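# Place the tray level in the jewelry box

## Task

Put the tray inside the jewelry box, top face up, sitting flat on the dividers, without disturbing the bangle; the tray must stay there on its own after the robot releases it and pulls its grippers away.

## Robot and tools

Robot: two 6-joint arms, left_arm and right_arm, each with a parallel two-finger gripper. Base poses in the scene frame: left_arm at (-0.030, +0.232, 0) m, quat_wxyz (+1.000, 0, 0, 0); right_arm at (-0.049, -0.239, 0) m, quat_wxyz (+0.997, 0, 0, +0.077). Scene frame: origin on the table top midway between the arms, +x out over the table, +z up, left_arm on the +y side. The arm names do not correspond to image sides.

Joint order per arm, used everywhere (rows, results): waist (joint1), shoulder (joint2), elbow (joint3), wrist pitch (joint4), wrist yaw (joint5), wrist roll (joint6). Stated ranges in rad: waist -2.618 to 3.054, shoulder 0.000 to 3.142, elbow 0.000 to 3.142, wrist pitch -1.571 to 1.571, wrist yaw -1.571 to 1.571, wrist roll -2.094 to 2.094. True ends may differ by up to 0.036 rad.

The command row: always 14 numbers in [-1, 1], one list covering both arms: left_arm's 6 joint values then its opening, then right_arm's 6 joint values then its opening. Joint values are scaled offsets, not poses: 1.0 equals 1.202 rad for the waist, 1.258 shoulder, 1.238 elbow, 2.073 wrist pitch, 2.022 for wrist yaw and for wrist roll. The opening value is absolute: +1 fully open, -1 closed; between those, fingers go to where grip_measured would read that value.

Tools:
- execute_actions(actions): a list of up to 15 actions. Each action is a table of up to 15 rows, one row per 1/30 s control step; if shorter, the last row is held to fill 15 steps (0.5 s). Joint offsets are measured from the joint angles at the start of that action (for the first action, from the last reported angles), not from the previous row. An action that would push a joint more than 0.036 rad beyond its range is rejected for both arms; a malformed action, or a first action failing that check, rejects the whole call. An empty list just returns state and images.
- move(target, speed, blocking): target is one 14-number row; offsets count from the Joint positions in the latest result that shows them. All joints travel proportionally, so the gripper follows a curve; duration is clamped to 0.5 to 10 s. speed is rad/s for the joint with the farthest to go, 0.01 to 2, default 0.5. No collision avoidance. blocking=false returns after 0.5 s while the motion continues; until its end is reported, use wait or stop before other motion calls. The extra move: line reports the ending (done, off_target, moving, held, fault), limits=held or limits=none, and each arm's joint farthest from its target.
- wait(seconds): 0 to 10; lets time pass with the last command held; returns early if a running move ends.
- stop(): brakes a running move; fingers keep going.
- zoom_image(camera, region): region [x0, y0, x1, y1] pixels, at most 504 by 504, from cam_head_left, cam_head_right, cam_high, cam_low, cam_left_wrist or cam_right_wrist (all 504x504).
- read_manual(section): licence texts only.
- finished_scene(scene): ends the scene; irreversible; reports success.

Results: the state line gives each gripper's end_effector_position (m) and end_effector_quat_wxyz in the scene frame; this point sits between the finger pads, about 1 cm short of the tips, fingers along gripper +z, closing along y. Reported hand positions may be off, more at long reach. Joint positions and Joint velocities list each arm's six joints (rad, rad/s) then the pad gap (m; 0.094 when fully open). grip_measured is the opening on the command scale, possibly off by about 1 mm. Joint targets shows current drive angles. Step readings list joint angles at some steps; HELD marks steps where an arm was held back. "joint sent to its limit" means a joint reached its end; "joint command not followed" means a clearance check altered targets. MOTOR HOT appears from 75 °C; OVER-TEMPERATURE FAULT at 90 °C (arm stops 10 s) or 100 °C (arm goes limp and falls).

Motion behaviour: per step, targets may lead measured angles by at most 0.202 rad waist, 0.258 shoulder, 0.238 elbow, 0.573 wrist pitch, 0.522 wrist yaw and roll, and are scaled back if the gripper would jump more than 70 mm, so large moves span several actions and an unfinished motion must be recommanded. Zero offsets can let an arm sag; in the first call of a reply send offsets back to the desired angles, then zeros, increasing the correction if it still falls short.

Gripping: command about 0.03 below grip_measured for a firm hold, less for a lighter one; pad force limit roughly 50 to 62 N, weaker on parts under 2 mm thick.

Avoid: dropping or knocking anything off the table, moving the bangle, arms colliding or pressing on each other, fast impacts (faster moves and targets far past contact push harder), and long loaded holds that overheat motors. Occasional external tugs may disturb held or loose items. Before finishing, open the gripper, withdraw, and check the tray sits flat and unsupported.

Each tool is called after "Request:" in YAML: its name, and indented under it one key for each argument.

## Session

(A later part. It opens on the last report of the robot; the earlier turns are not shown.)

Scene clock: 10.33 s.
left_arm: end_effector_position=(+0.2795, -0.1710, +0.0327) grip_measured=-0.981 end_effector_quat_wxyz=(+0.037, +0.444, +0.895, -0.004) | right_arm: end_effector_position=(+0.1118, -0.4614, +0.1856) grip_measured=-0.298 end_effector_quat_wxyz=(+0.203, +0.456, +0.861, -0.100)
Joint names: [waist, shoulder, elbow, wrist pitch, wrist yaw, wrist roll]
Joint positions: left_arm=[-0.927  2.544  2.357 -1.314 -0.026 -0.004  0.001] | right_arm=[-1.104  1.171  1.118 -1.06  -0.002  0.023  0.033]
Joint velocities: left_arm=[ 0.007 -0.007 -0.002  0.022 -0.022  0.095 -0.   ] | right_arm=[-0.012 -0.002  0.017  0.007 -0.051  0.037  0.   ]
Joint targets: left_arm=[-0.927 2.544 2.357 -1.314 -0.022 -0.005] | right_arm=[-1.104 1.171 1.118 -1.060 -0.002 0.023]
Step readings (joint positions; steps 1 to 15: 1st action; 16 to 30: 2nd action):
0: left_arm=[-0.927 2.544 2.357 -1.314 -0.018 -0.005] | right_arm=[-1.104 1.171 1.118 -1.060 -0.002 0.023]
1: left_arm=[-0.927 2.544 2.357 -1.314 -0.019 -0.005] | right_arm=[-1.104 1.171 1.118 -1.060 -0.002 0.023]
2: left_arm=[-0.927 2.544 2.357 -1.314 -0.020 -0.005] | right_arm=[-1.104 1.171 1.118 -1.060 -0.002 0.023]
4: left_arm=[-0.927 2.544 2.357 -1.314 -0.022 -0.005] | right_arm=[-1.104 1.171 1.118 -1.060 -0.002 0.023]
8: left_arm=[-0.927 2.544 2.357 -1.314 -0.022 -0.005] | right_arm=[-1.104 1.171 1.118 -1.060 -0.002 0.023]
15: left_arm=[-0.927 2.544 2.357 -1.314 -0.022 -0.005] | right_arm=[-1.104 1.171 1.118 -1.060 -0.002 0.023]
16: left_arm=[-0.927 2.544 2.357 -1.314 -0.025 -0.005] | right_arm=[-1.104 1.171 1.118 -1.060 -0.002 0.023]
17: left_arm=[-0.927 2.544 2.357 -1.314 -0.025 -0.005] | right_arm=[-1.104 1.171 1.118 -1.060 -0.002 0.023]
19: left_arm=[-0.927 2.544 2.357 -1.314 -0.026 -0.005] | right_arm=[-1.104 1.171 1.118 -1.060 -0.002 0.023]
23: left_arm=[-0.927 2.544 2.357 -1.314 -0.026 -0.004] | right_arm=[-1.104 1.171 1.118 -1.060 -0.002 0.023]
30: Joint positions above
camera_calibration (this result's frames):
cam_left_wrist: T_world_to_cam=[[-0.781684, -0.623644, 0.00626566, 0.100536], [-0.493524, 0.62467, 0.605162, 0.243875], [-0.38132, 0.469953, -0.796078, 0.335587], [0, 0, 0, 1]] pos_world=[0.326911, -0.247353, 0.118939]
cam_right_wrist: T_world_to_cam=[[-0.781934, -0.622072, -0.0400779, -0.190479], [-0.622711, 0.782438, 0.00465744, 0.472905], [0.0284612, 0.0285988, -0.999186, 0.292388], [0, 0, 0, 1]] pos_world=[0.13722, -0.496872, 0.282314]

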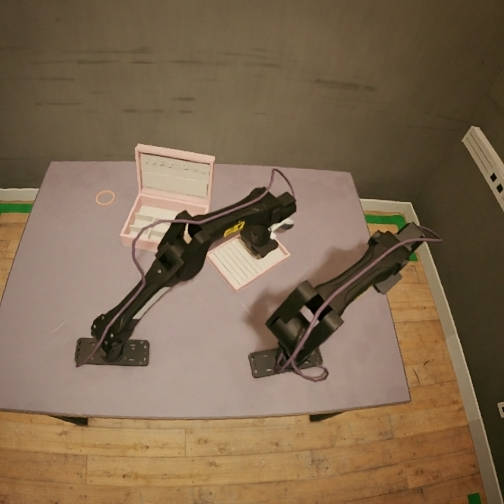

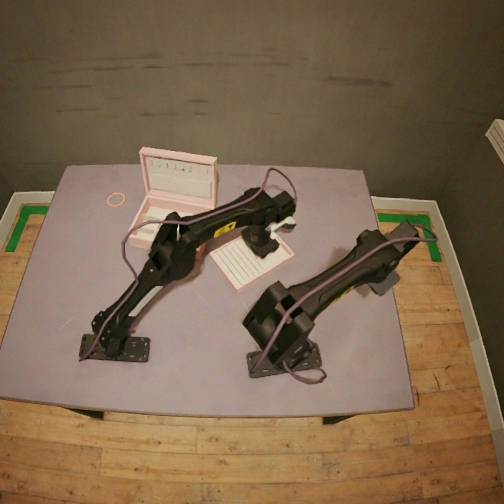

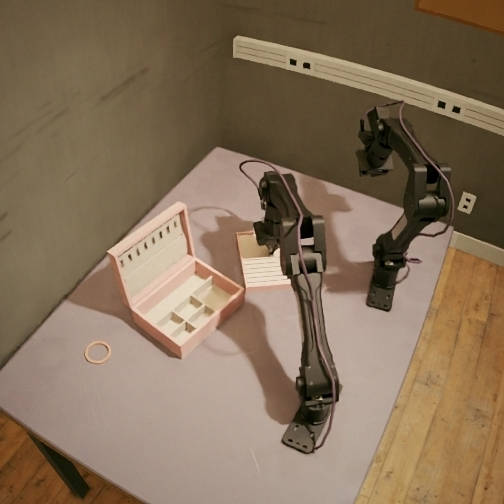

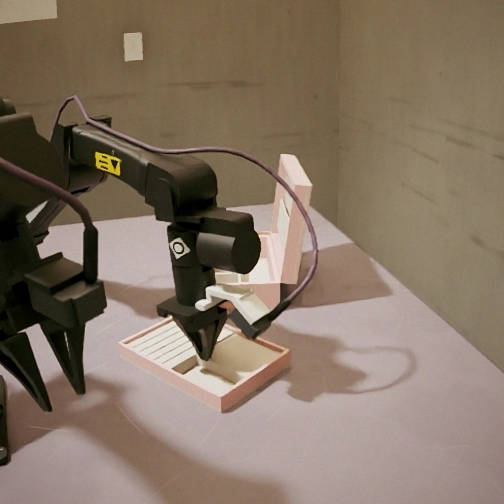

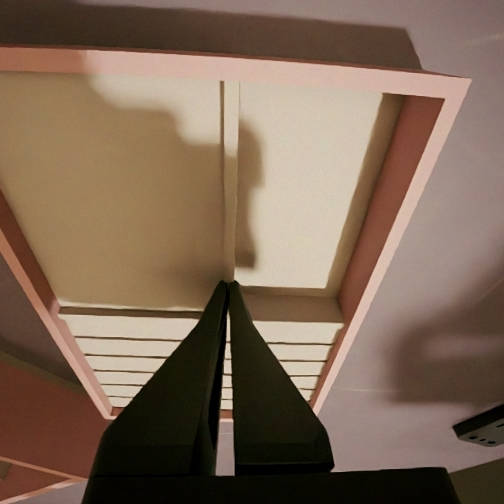

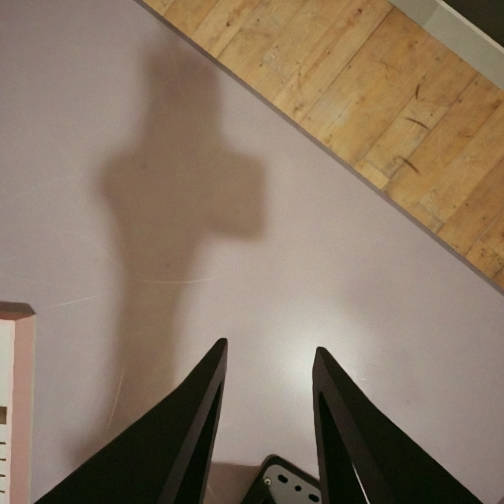

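Request:
move:
  target: [0,-0.22,0,-0.09,0,0,-1,0,0,0,0,0,0,-0.3]
  speed: 0.3

Request:
move:
  target: [0,-0.6,-0.74,0.09,0,0,-1,0,0,0,0,0,0,-0.3]
  speed: 0.5

Scene clock: 12.33 s.
left_arm: end_effector_position=(+0.2572, -0.1412, +0.1405) grip_measured=-0.981 end_effector_quat_wxyz=(+0.063, +0.443, +0.894, -0.017) | right_arm: end_effector_position=(+0.1118, -0.4614, +0.1856) grip_measured=-0.298 end_effector_quat_wxyz=(+0.203, +0.456, +0.861, -0.100)
Joint names: [waist, shoulder, elbow, wrist pitch, wrist yaw, wrist roll]
Joint positions: left_arm=[-0.927  2.306  2.357 -1.494 -0.026 -0.004  0.001] | right_arm=[-1.104  1.171  1.118 -1.06  -0.002  0.023  0.033]
Joint velocities: left_arm=[-0.017 -0.007 -0.027  0.022  0.022 -0.007 -0.   ] | right_arm=[-0.017  0.007 -0.012  0.081 -0.007 -0.081 -0.001]
Joint targets: left_arm=[-0.927 2.268 2.357 -1.500 -0.026 -0.004] | right_arm=[-1.104 1.171 1.118 -1.060 -0.002 0.023]
move: off_target (left_arm); limits=none; left_arm: farthest joint: the shoulder, 0.039 radians from its target (0.277 radians at the start); right_arm: farthest joint: the waist, 0.000 radians from its target (0.000 radians at the start)
camera_calibration (this result's frames):
cam_left_wrist: T_world_to_cam=[[-0.781931, -0.623313, 0.00797788, 0.100835], [-0.513769, 0.651652, 0.558024, 0.164643], [-0.353023, 0.432238, -0.829786, 0.391117], [0, 0, 0, 1]] pos_world=[0.301508, -0.213494, 0.231864]
cam_right_wrist: T_world_to_cam=[[-0.781934, -0.622072, -0.0400779, -0.190479], [-0.622711, 0.782438, 0.00465744, 0.472905], [0.0284612, 0.0285988, -0.999186, 0.292388], [0, 0, 0, 1]] pos_world=[0.13722, -0.496872, 0.282314]

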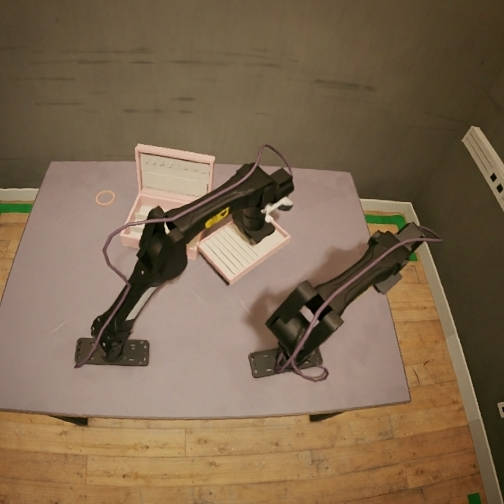

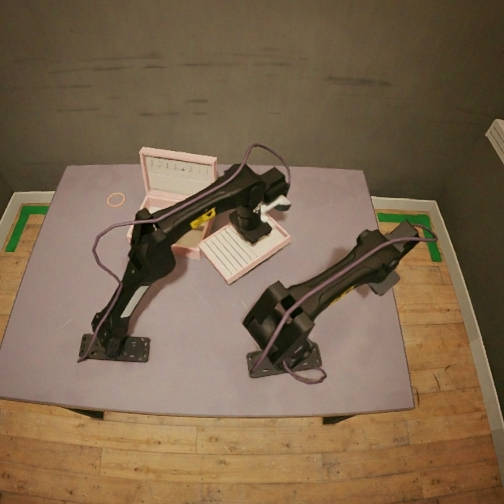

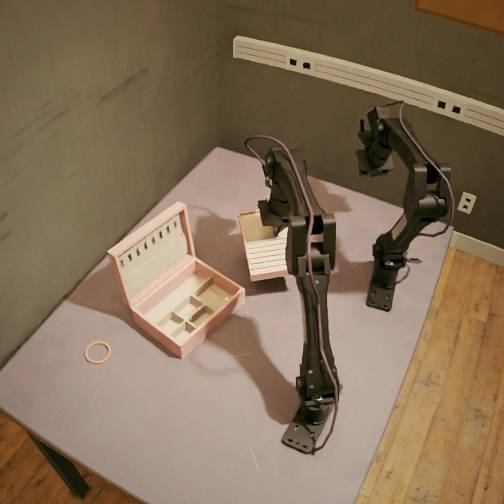

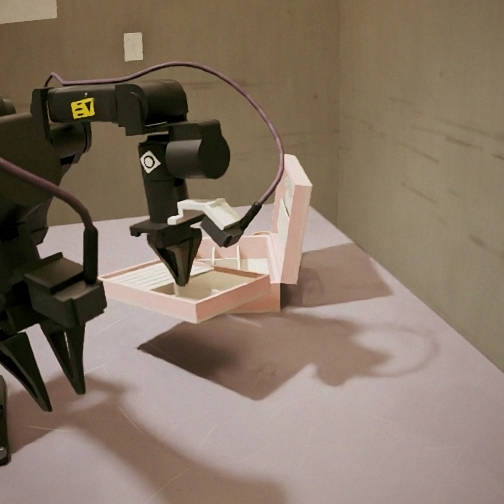

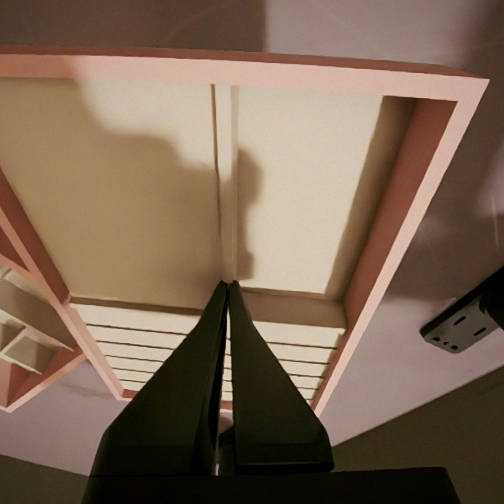

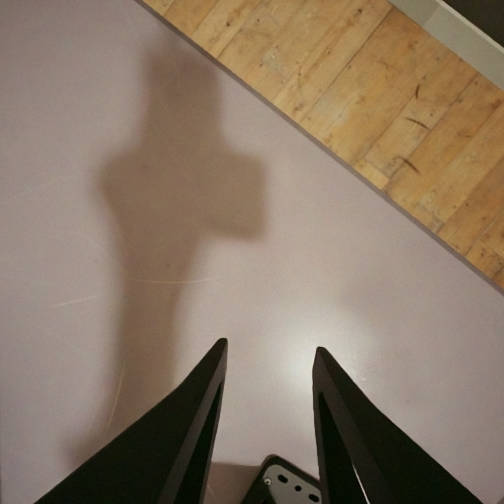

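Scene clock: 14.83 s.
left_arm: end_effector_position=(+0.1555, -0.0056, +0.1629) grip_measured=-0.996 end_effector_quat_wxyz=(+0.055, +0.444, +0.894, -0.013) | right_arm: end_effector_position=(+0.1118, -0.4614, +0.1856) grip_measured=-0.298 end_effector_quat_wxyz=(+0.203, +0.456, +0.861, -0.100)
Joint names: [waist, shoulder, elbow, wrist pitch, wrist yaw, wrist roll]
Joint positions: left_arm=[-0.927  1.581  1.449 -1.328 -0.026 -0.004  0.   ] | right_arm=[-1.104  1.171  1.118 -1.06  -0.002  0.023  0.033]
Joint velocities: left_arm=[ 0.012  0.007 -0.022  0.007 -0.081 -0.066  0.001] | right_arm=[-0.007 -0.002 -0.007  0.037  0.007 -0.007 -0.   ]
Joint targets: left_arm=[-0.927 1.551 1.441 -1.307 -0.026 -0.004] | right_arm=[-1.104 1.171 1.118 -1.060 -0.002 0.023]
move: off_target (left_arm); limits=none; left_arm: farthest joint: the shoulder, 0.030 radians from its target (0.755 radians at the start); right_arm: farthest joint: the waist, 0.000 radians from its target (0.000 radians at the start)
camera_calibration (this result's frames):
cam_left_wrist: T_world_to_cam=[[-0.78185, -0.623422, 0.00746228, 0.105696], [-0.507816, 0.643718, 0.572495, 0.00823008], [-0.361709, 0.443816, -0.819874, 0.314963], [0, 0, 0, 1]] pos_world=[0.200743, -0.0791901, 0.252729]
cam_right_wrist: T_world_to_cam=[[-0.781934, -0.622072, -0.0400779, -0.190479], [-0.622711, 0.782438, 0.00465744, 0.472905], [0.0284612, 0.0285988, -0.999186, 0.292388], [0, 0, 0, 1]] pos_world=[0.13722, -0.496872, 0.282314]

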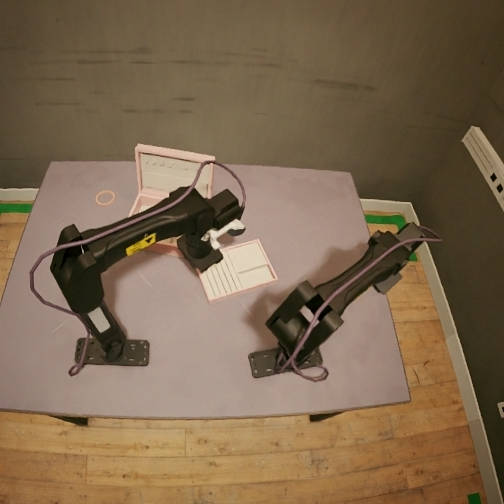

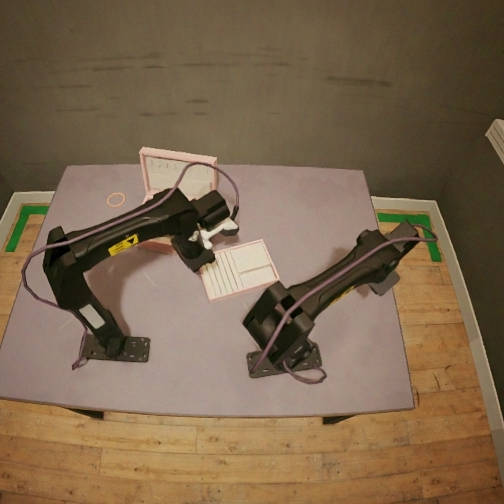

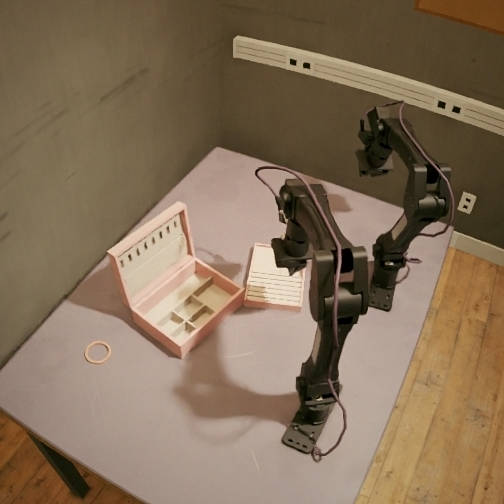

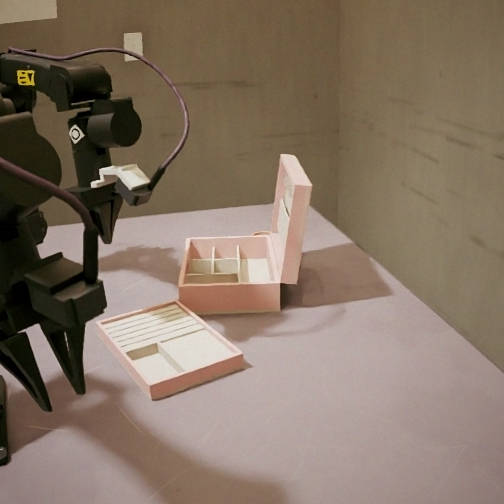

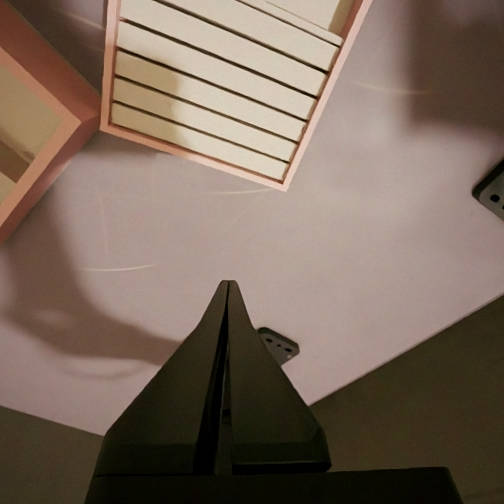

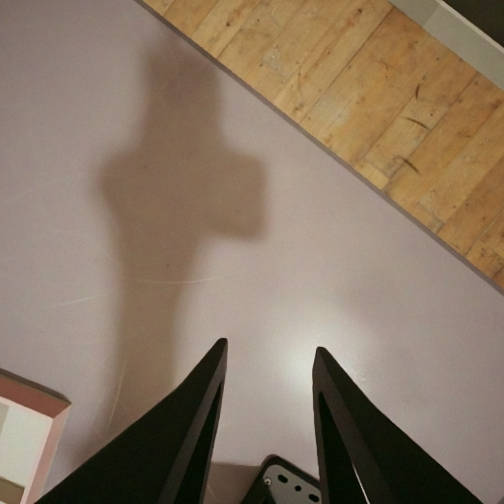

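Request:
move:
  target: [-0.055,0.52,0.44,0.04,0.012,0.115,-0.3,0,0,0,0,0,0,-0.3]
  speed: 0.8

Scene clock: 16.60 s.
left_arm: end_effector_position=(+0.2197, -0.1360, +0.0650) grip_measured=-0.302 end_effector_quat_wxyz=(+0.016, +0.566, +0.824, +0.002) | right_arm: end_effector_position=(+0.1118, -0.4614, +0.1856) grip_measured=-0.298 end_effector_quat_wxyz=(+0.203, +0.456, +0.861, -0.100)
Joint names: [waist, shoulder, elbow, wrist pitch, wrist yaw, wrist roll]
Joint positions: left_arm=[-0.984  2.248  1.964 -1.259 -0.016  0.221  0.033] | right_arm=[-1.104  1.171  1.118 -1.06  -0.002  0.023  0.033]
Joint velocities: left_arm=[ 0.002  0.017 -0.007  0.007 -0.095 -0.095  0.001] | right_arm=[ 0.002  0.012 -0.002  0.007 -0.066 -0.095 -0.001]
Joint targets: left_arm=[-0.993 2.235 1.994 -1.245 -0.002 0.228] | right_arm=[-1.104 1.171 1.118 -1.060 -0.002 0.023]
move: off_target (left_arm); limits=none; left_arm: farthest joint: the elbow, 0.030 radians from its target (0.545 radians at the start); right_arm: farthest joint: the waist, 0.000 radians from its target (0.000 radians at the start)
camera_calibration (this result's frames):
cam_left_wrist: T_world_to_cam=[[-0.92425, -0.381682, 0.00900653, 0.139465], [-0.287394, 0.711073, 0.6417, 0.137018], [-0.25133, 0.590503, -0.766903, 0.30807], [0, 0, 0, 1]] pos_world=[0.245706, -0.226115, 0.14708]
cam_right_wrist: T_world_to_cam=[[-0.781934, -0.622072, -0.0400779, -0.190479], [-0.622711, 0.782438, 0.00465744, 0.472905], [0.0284612, 0.0285988, -0.999186, 0.292388], [0, 0, 0, 1]] pos_world=[0.13722, -0.496872, 0.282314]

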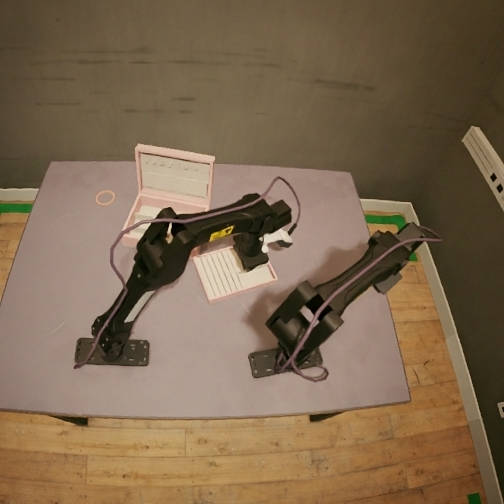

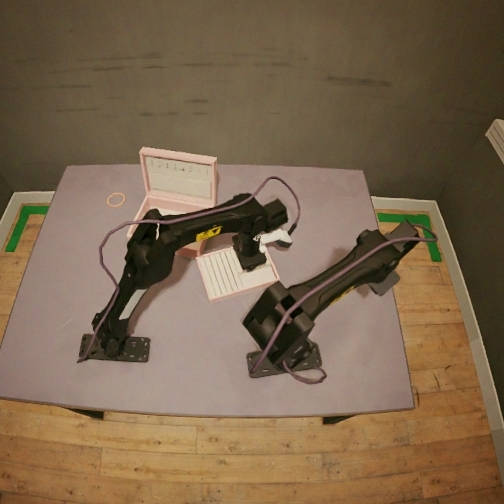

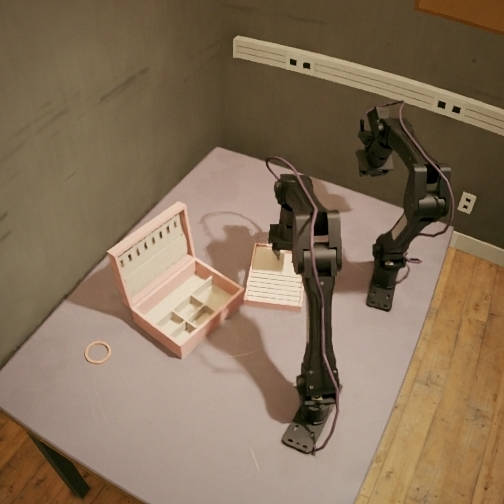

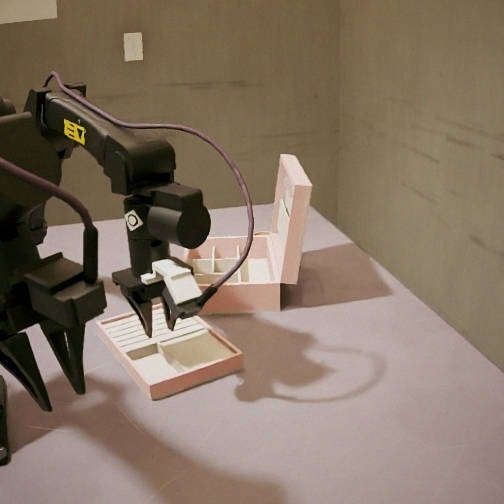

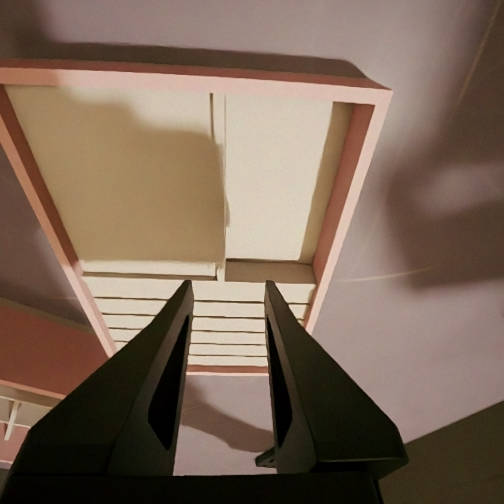

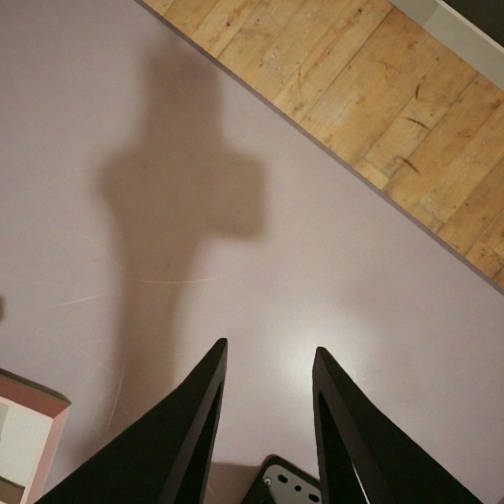

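Request:
move:
  target: [0.015,0.052,-0.06,0.072,0,-0.01,-0.3,0,0,0,0,0,0,-0.3]
  speed: 0.15

Request:
zoom_image:
  camera: "cam_low"
  region: [80,270,260,410]

Scene clock: 18.10 s.
left_arm: end_effector_position=(+0.2256, -0.1424, +0.0310) grip_measured=-0.302 end_effector_quat_wxyz=(+0.018, +0.559, +0.829, +0.001) | right_arm: end_effector_position=(+0.1118, -0.4614, +0.1856) grip_measured=-0.298 end_effector_quat_wxyz=(+0.203, +0.456, +0.861, -0.100)
Joint names: [waist, shoulder, elbow, wrist pitch, wrist yaw, wrist roll]
Joint positions: left_arm=[-0.981  2.296  1.909 -1.151 -0.016  0.206  0.033] | right_arm=[-1.104  1.171  1.118 -1.06  -0.002  0.023  0.033]
Joint velocities: left_arm=[-0.007  0.022  0.002  0.007 -0.037 -0.066  0.   ] | right_arm=[-0.002 -0.012 -0.007  0.11   0.066 -0.007 -0.001]
Joint targets: left_arm=[-0.966 2.313 1.889 -1.110 -0.016 0.201] | right_arm=[-1.104 1.171 1.118 -1.060 -0.002 0.023]
move: off_target (left_arm); limits=none; left_arm: farthest joint: the wrist pitch, 0.041 radians from its target (0.149 radians at the start); right_arm: farthest joint: the waist, 0.000 radians from its target (0.000 radians at the start)
camera_calibration (this result's frames):
cam_left_wrist: T_world_to_cam=[[-0.917438, -0.397791, 0.0083948, 0.138989], [-0.301595, 0.709029, 0.637431, 0.168177], [-0.259516, 0.582271, -0.770462, 0.288006], [0, 0, 0, 1]] pos_world=[0.252977, -0.231651, 0.11353]
cam_right_wrist: T_world_to_cam=[[-0.781934, -0.622072, -0.0400779, -0.190479], [-0.622711, 0.782438, 0.00465744, 0.472905], [0.0284612, 0.0285988, -0.999186, 0.292388], [0, 0, 0, 1]] pos_world=[0.13722, -0.496872, 0.282314]

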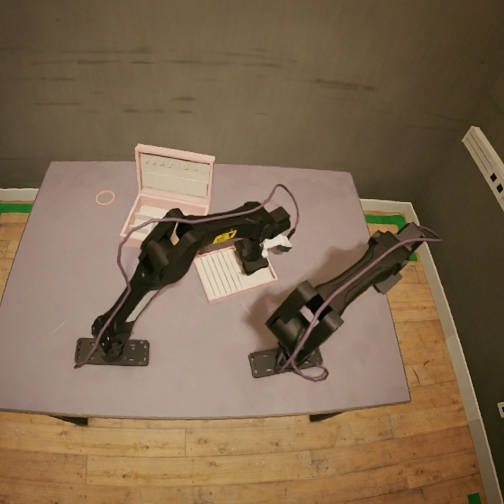

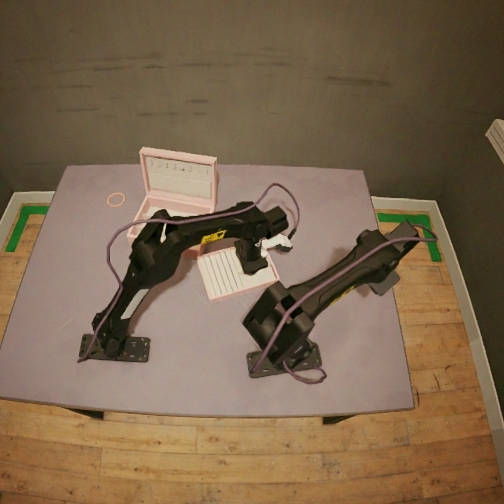

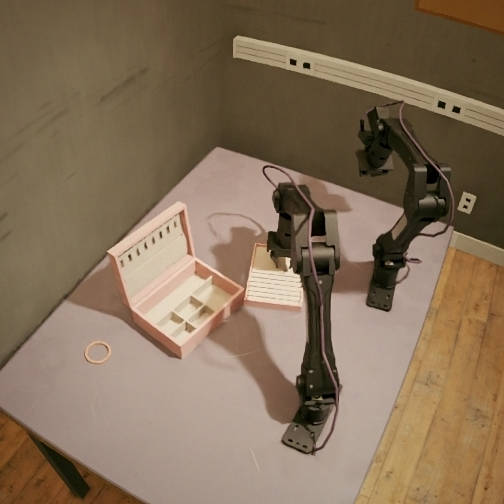

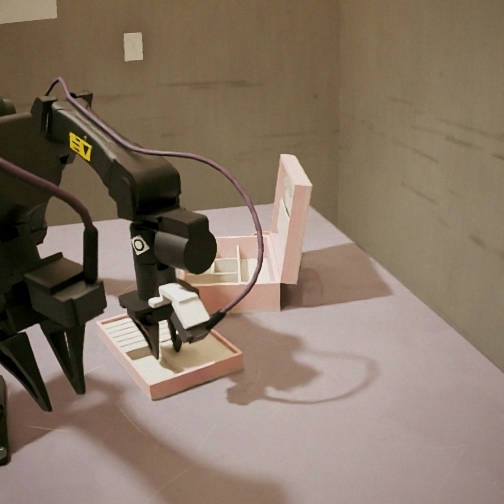

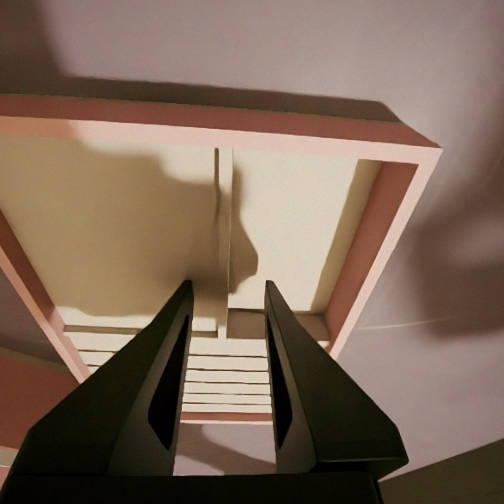

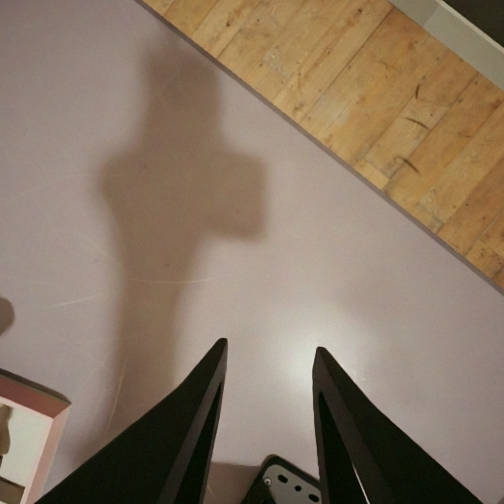

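Region (80, 270, 260, 410) of cam_low's 504x504 image, scaled by 2.800, with more detail than that image has.

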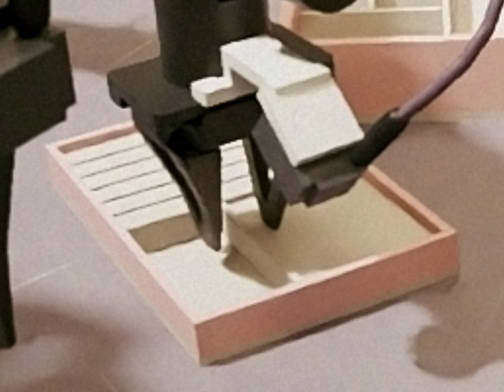

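Request:
move:
  target: [0.018,0.03,-0.045,0,0,0,-0.3,0,0,0,0,0,0,-0.3]
  speed: 0.1

Request:
zoom_image:
  camera: "cam_low"
  region: [80,270,260,410]

Scene clock: 19.00 s.
left_arm: end_effector_position=(+0.2254, -0.1414, +0.0293) grip_measured=-0.302 end_effector_quat_wxyz=(+0.017, +0.559, +0.829, +0.002) | right_arm: end_effector_position=(+0.1118, -0.4614, +0.1856) grip_measured=-0.298 end_effector_quat_wxyz=(+0.203, +0.456, +0.861, -0.100)
Joint names: [waist, shoulder, elbow, wrist pitch, wrist yaw, wrist roll]
Joint positions: left_arm=[-0.98   2.296  1.903 -1.147 -0.016  0.206  0.033] | right_arm=[-1.104  1.171  1.118 -1.06  -0.002  0.023  0.033]
Joint velocities: left_arm=[-0.007 -0.012  0.012  0.007 -0.007 -0.037 -0.001] | right_arm=[ 0.002  0.017 -0.012  0.007  0.051 -0.022 -0.001]
Joint targets: left_arm=[-0.959 2.334 1.853 -1.151 -0.016 0.207] | right_arm=[-1.104 1.171 1.118 -1.060 -0.002 0.023]
move: off_target (left_arm); limits=none; left_arm: farthest joint: the elbow, 0.049 radians from its target (0.056 radians at the start); right_arm: farthest joint: the waist, 0.000 radians from its target (0.000 radians at the start)
camera_calibration (this result's frames):
cam_left_wrist: T_world_to_cam=[[-0.917119, -0.398513, 0.00894456, 0.13897], [-0.30105, 0.707181, 0.639738, 0.16796], [-0.261269, 0.584023, -0.768541, 0.286659], [0, 0, 0, 1]] pos_world=[0.252912, -0.230812, 0.111616]
cam_right_wrist: T_world_to_cam=[[-0.781934, -0.622072, -0.0400779, -0.190479], [-0.622711, 0.782438, 0.00465744, 0.472905], [0.0284612, 0.0285988, -0.999186, 0.292388], [0, 0, 0, 1]] pos_world=[0.13722, -0.496872, 0.282314]

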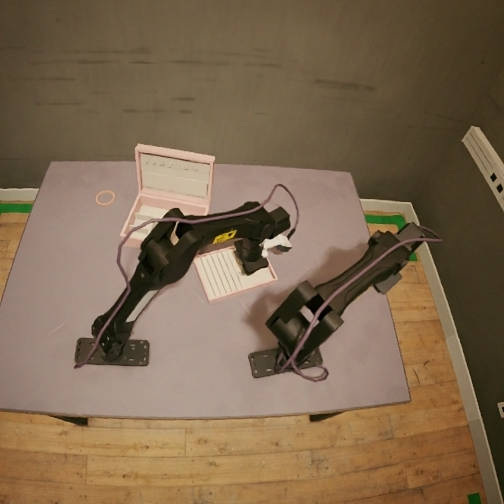

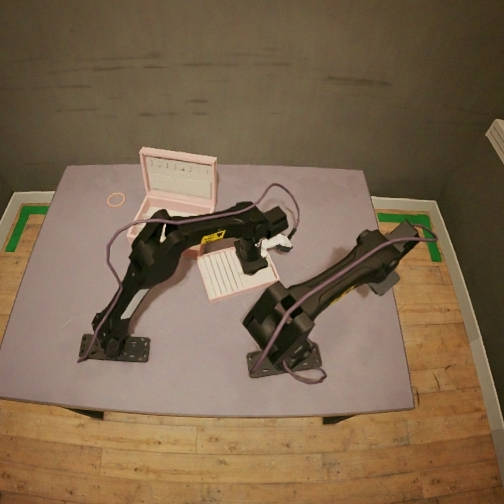

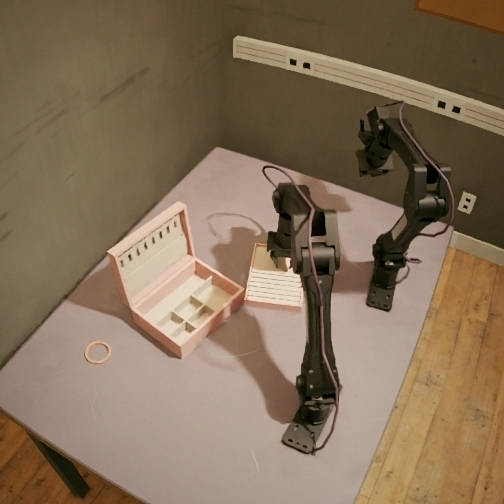

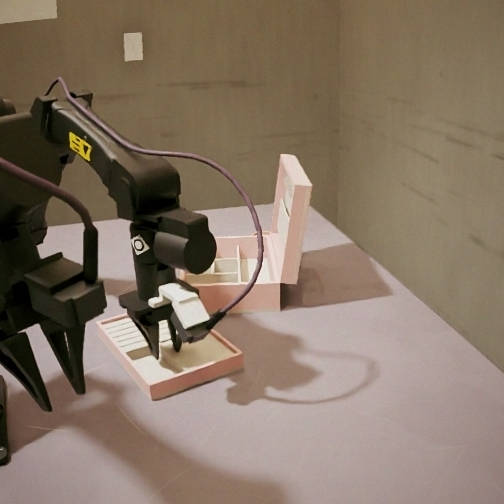

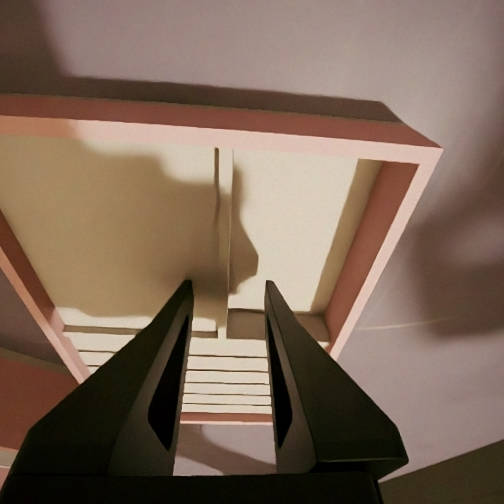

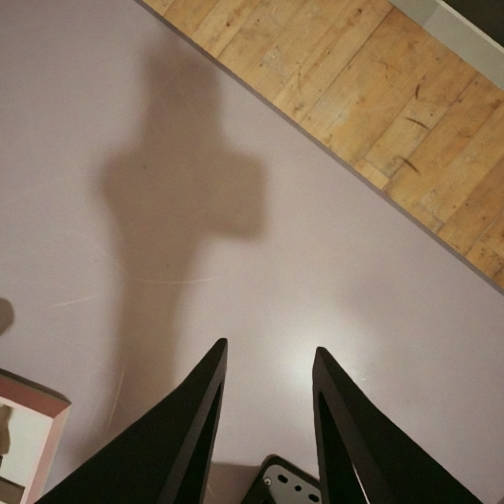

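Region (80, 270, 260, 410) of cam_low's 504x504 image, scaled by 2.800, with more detail than that image has.

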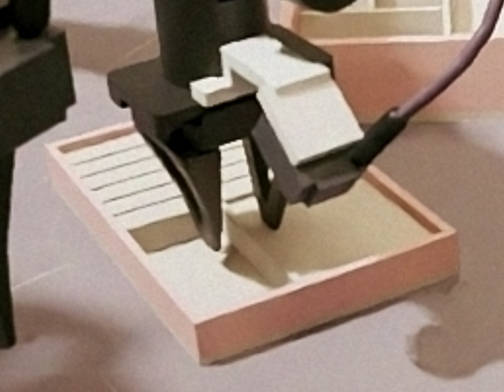

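Request:
execute_actions:
  actions:
    - [[0,-0.032,0.02,0,0,0,-0.3,0,0,0,0,0,0,-0.3]]
    - [[0.018,-0.01,0.02,-0.03,0,0,-0.3,0,0,0,0,0,0,-0.3]]
    - [[0,0.02,0,0,0,0,-0.5,0,0,0,0,0,0,-0.3]]

Scene clock: 20.60 s.
left_arm: end_effector_position=(+0.2238, -0.1282, +0.0310) grip_measured=-0.498 end_effector_quat_wxyz=(-0.004, +0.554, +0.832, +0.012) | right_arm: end_effector_position=(+0.1118, -0.4614, +0.1856) grip_measured=-0.298 end_effector_quat_wxyz=(+0.203, +0.456, +0.861, -0.100)
Joint names: [waist, shoulder, elbow, wrist pitch, wrist yaw, wrist roll]
Joint positions: left_arm=[-0.968  2.293  1.905 -1.198 -0.02   0.206  0.024] | right_arm=[-1.104  1.171  1.118 -1.06  -0.002  0.023  0.033]
Joint velocities: left_arm=[-0.012 -0.002 -0.002  0.051  0.066 -0.037 -0.   ] | right_arm=[-0.012 -0.017  0.012 -0.022 -0.066  0.007  0.   ]
Joint targets: left_arm=[-0.968 2.315 1.905 -1.198 -0.016 0.206] | right_arm=[-1.104 1.171 1.118 -1.060 -0.002 0.023]
Step readings (joint positions; steps 1 to 15: 1st action; 16 to 30: 2nd action; 31 to 45: 3rd action):
0: left_arm=[-0.980 2.296 1.903 -1.147 -0.016 0.206] | right_arm=[-1.104 1.171 1.118 -1.060 -0.002 0.023]
1: left_arm=[-0.980 2.291 1.905 -1.147 -0.016 0.206] | right_arm=[-1.104 1.171 1.118 -1.060 -0.002 0.023]
2: left_arm=[-0.980 2.290 1.905 -1.147 -0.016 0.206] | right_arm=[-1.104 1.171 1.118 -1.060 -0.002 0.023]
4: left_arm=[-0.980 2.289 1.905 -1.147 -0.016 0.206] | right_arm=[-1.104 1.171 1.118 -1.060 -0.002 0.023]
8: left_arm=[-0.980 2.289 1.905 -1.147 -0.016 0.206] | right_arm=[-1.104 1.171 1.118 -1.060 -0.002 0.023]
15: left_arm=[-0.980 2.289 1.905 -1.147 -0.016 0.206] | right_arm=[-1.104 1.171 1.118 -1.060 -0.002 0.023]
16: left_arm=[-0.979 2.289 1.905 -1.151 -0.016 0.206] | right_arm=[-1.104 1.171 1.118 -1.060 -0.002 0.023]
17: left_arm=[-0.978 2.289 1.905 -1.160 -0.016 0.206] | right_arm=[-1.104 1.171 1.118 -1.060 -0.002 0.023]
19: left_arm=[-0.974 2.289 1.905 -1.176 -0.016 0.206] | right_arm=[-1.104 1.171 1.118 -1.060 -0.002 0.023]
23: left_arm=[-0.968 2.289 1.905 -1.191 -0.016 0.206] | right_arm=[-1.104 1.171 1.118 -1.060 -0.002 0.023]
30: left_arm=[-0.968 2.289 1.905 -1.198 -0.016 0.206] | right_arm=[-1.104 1.171 1.118 -1.060 -0.002 0.023]
31: left_arm=[-0.968 2.291 1.905 -1.198 -0.016 0.206] | right_arm=[-1.104 1.171 1.118 -1.060 -0.002 0.023]
32: left_arm=[-0.968 2.293 1.905 -1.198 -0.018 0.206] | right_arm=[-1.104 1.171 1.118 -1.060 -0.002 0.023]
34: left_arm=[-0.968 2.293 1.905 -1.198 -0.020 0.206] | right_arm=[-1.104 1.171 1.118 -1.060 -0.002 0.023]
38: left_arm=[-0.968 2.293 1.905 -1.198 -0.020 0.206] | right_arm=[-1.104 1.171 1.118 -1.060 -0.002 0.023]
45: Joint positions above
camera_calibration (this result's frames):
cam_left_wrist: T_world_to_cam=[[-0.91192, -0.410149, 0.0134262, 0.139985], [-0.294679, 0.677253, 0.67416, 0.150793], [-0.285599, 0.610824, -0.738463, 0.28777], [0, 0, 0, 1]] pos_world=[0.254277, -0.220487, 0.10897]
cam_right_wrist: T_world_to_cam=[[-0.781934, -0.622072, -0.0400779, -0.190479], [-0.622711, 0.782438, 0.00465744, 0.472905], [0.0284612, 0.0285988, -0.999186, 0.292388], [0, 0, 0, 1]] pos_world=[0.13722, -0.496872, 0.282314]

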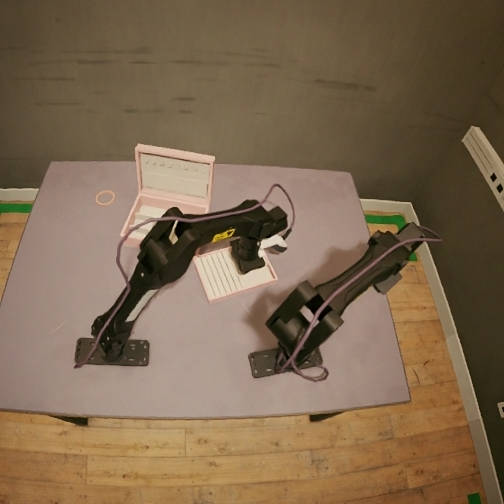

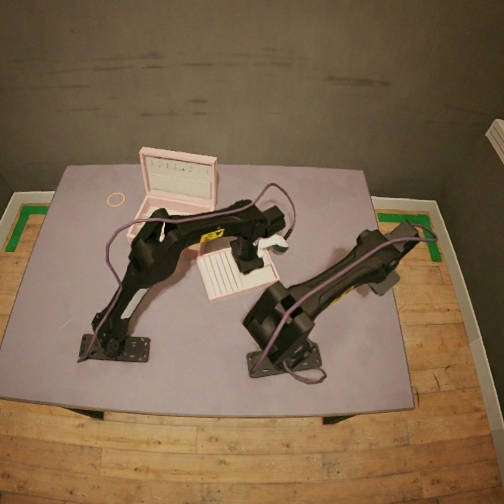

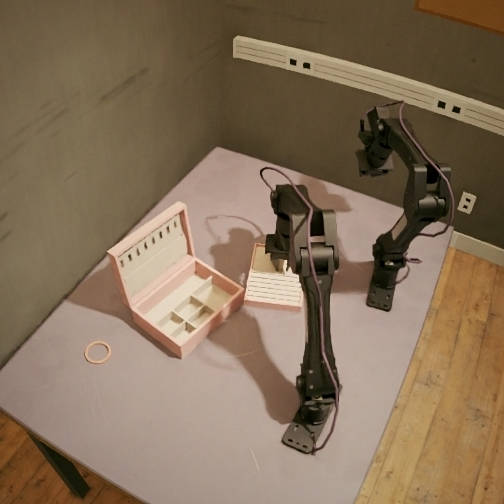

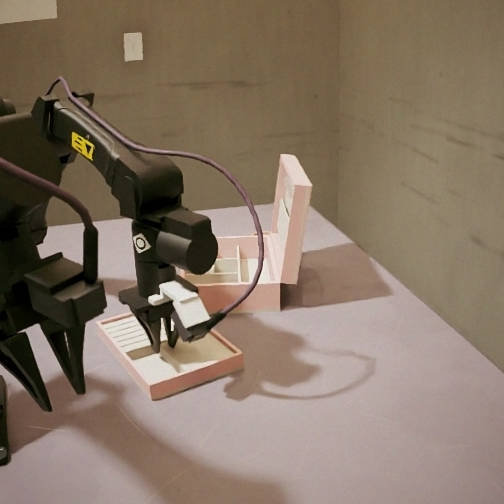

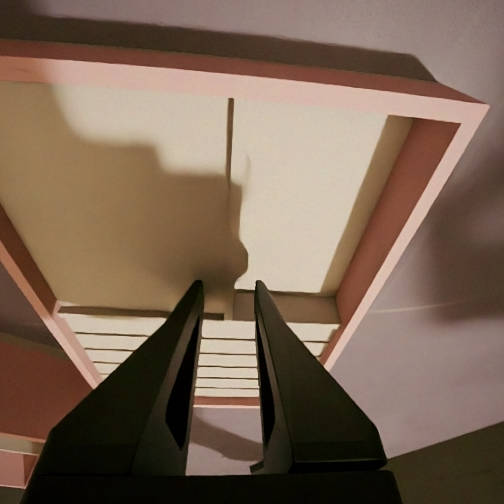

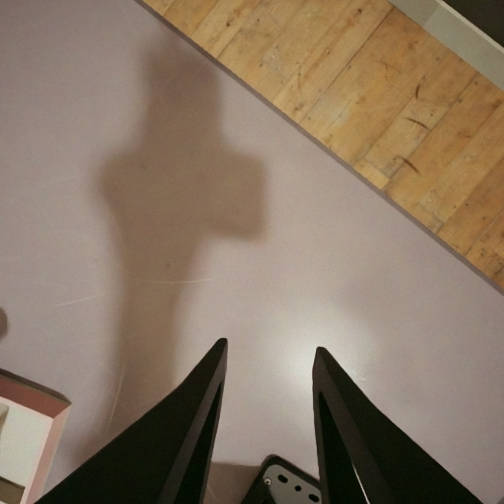

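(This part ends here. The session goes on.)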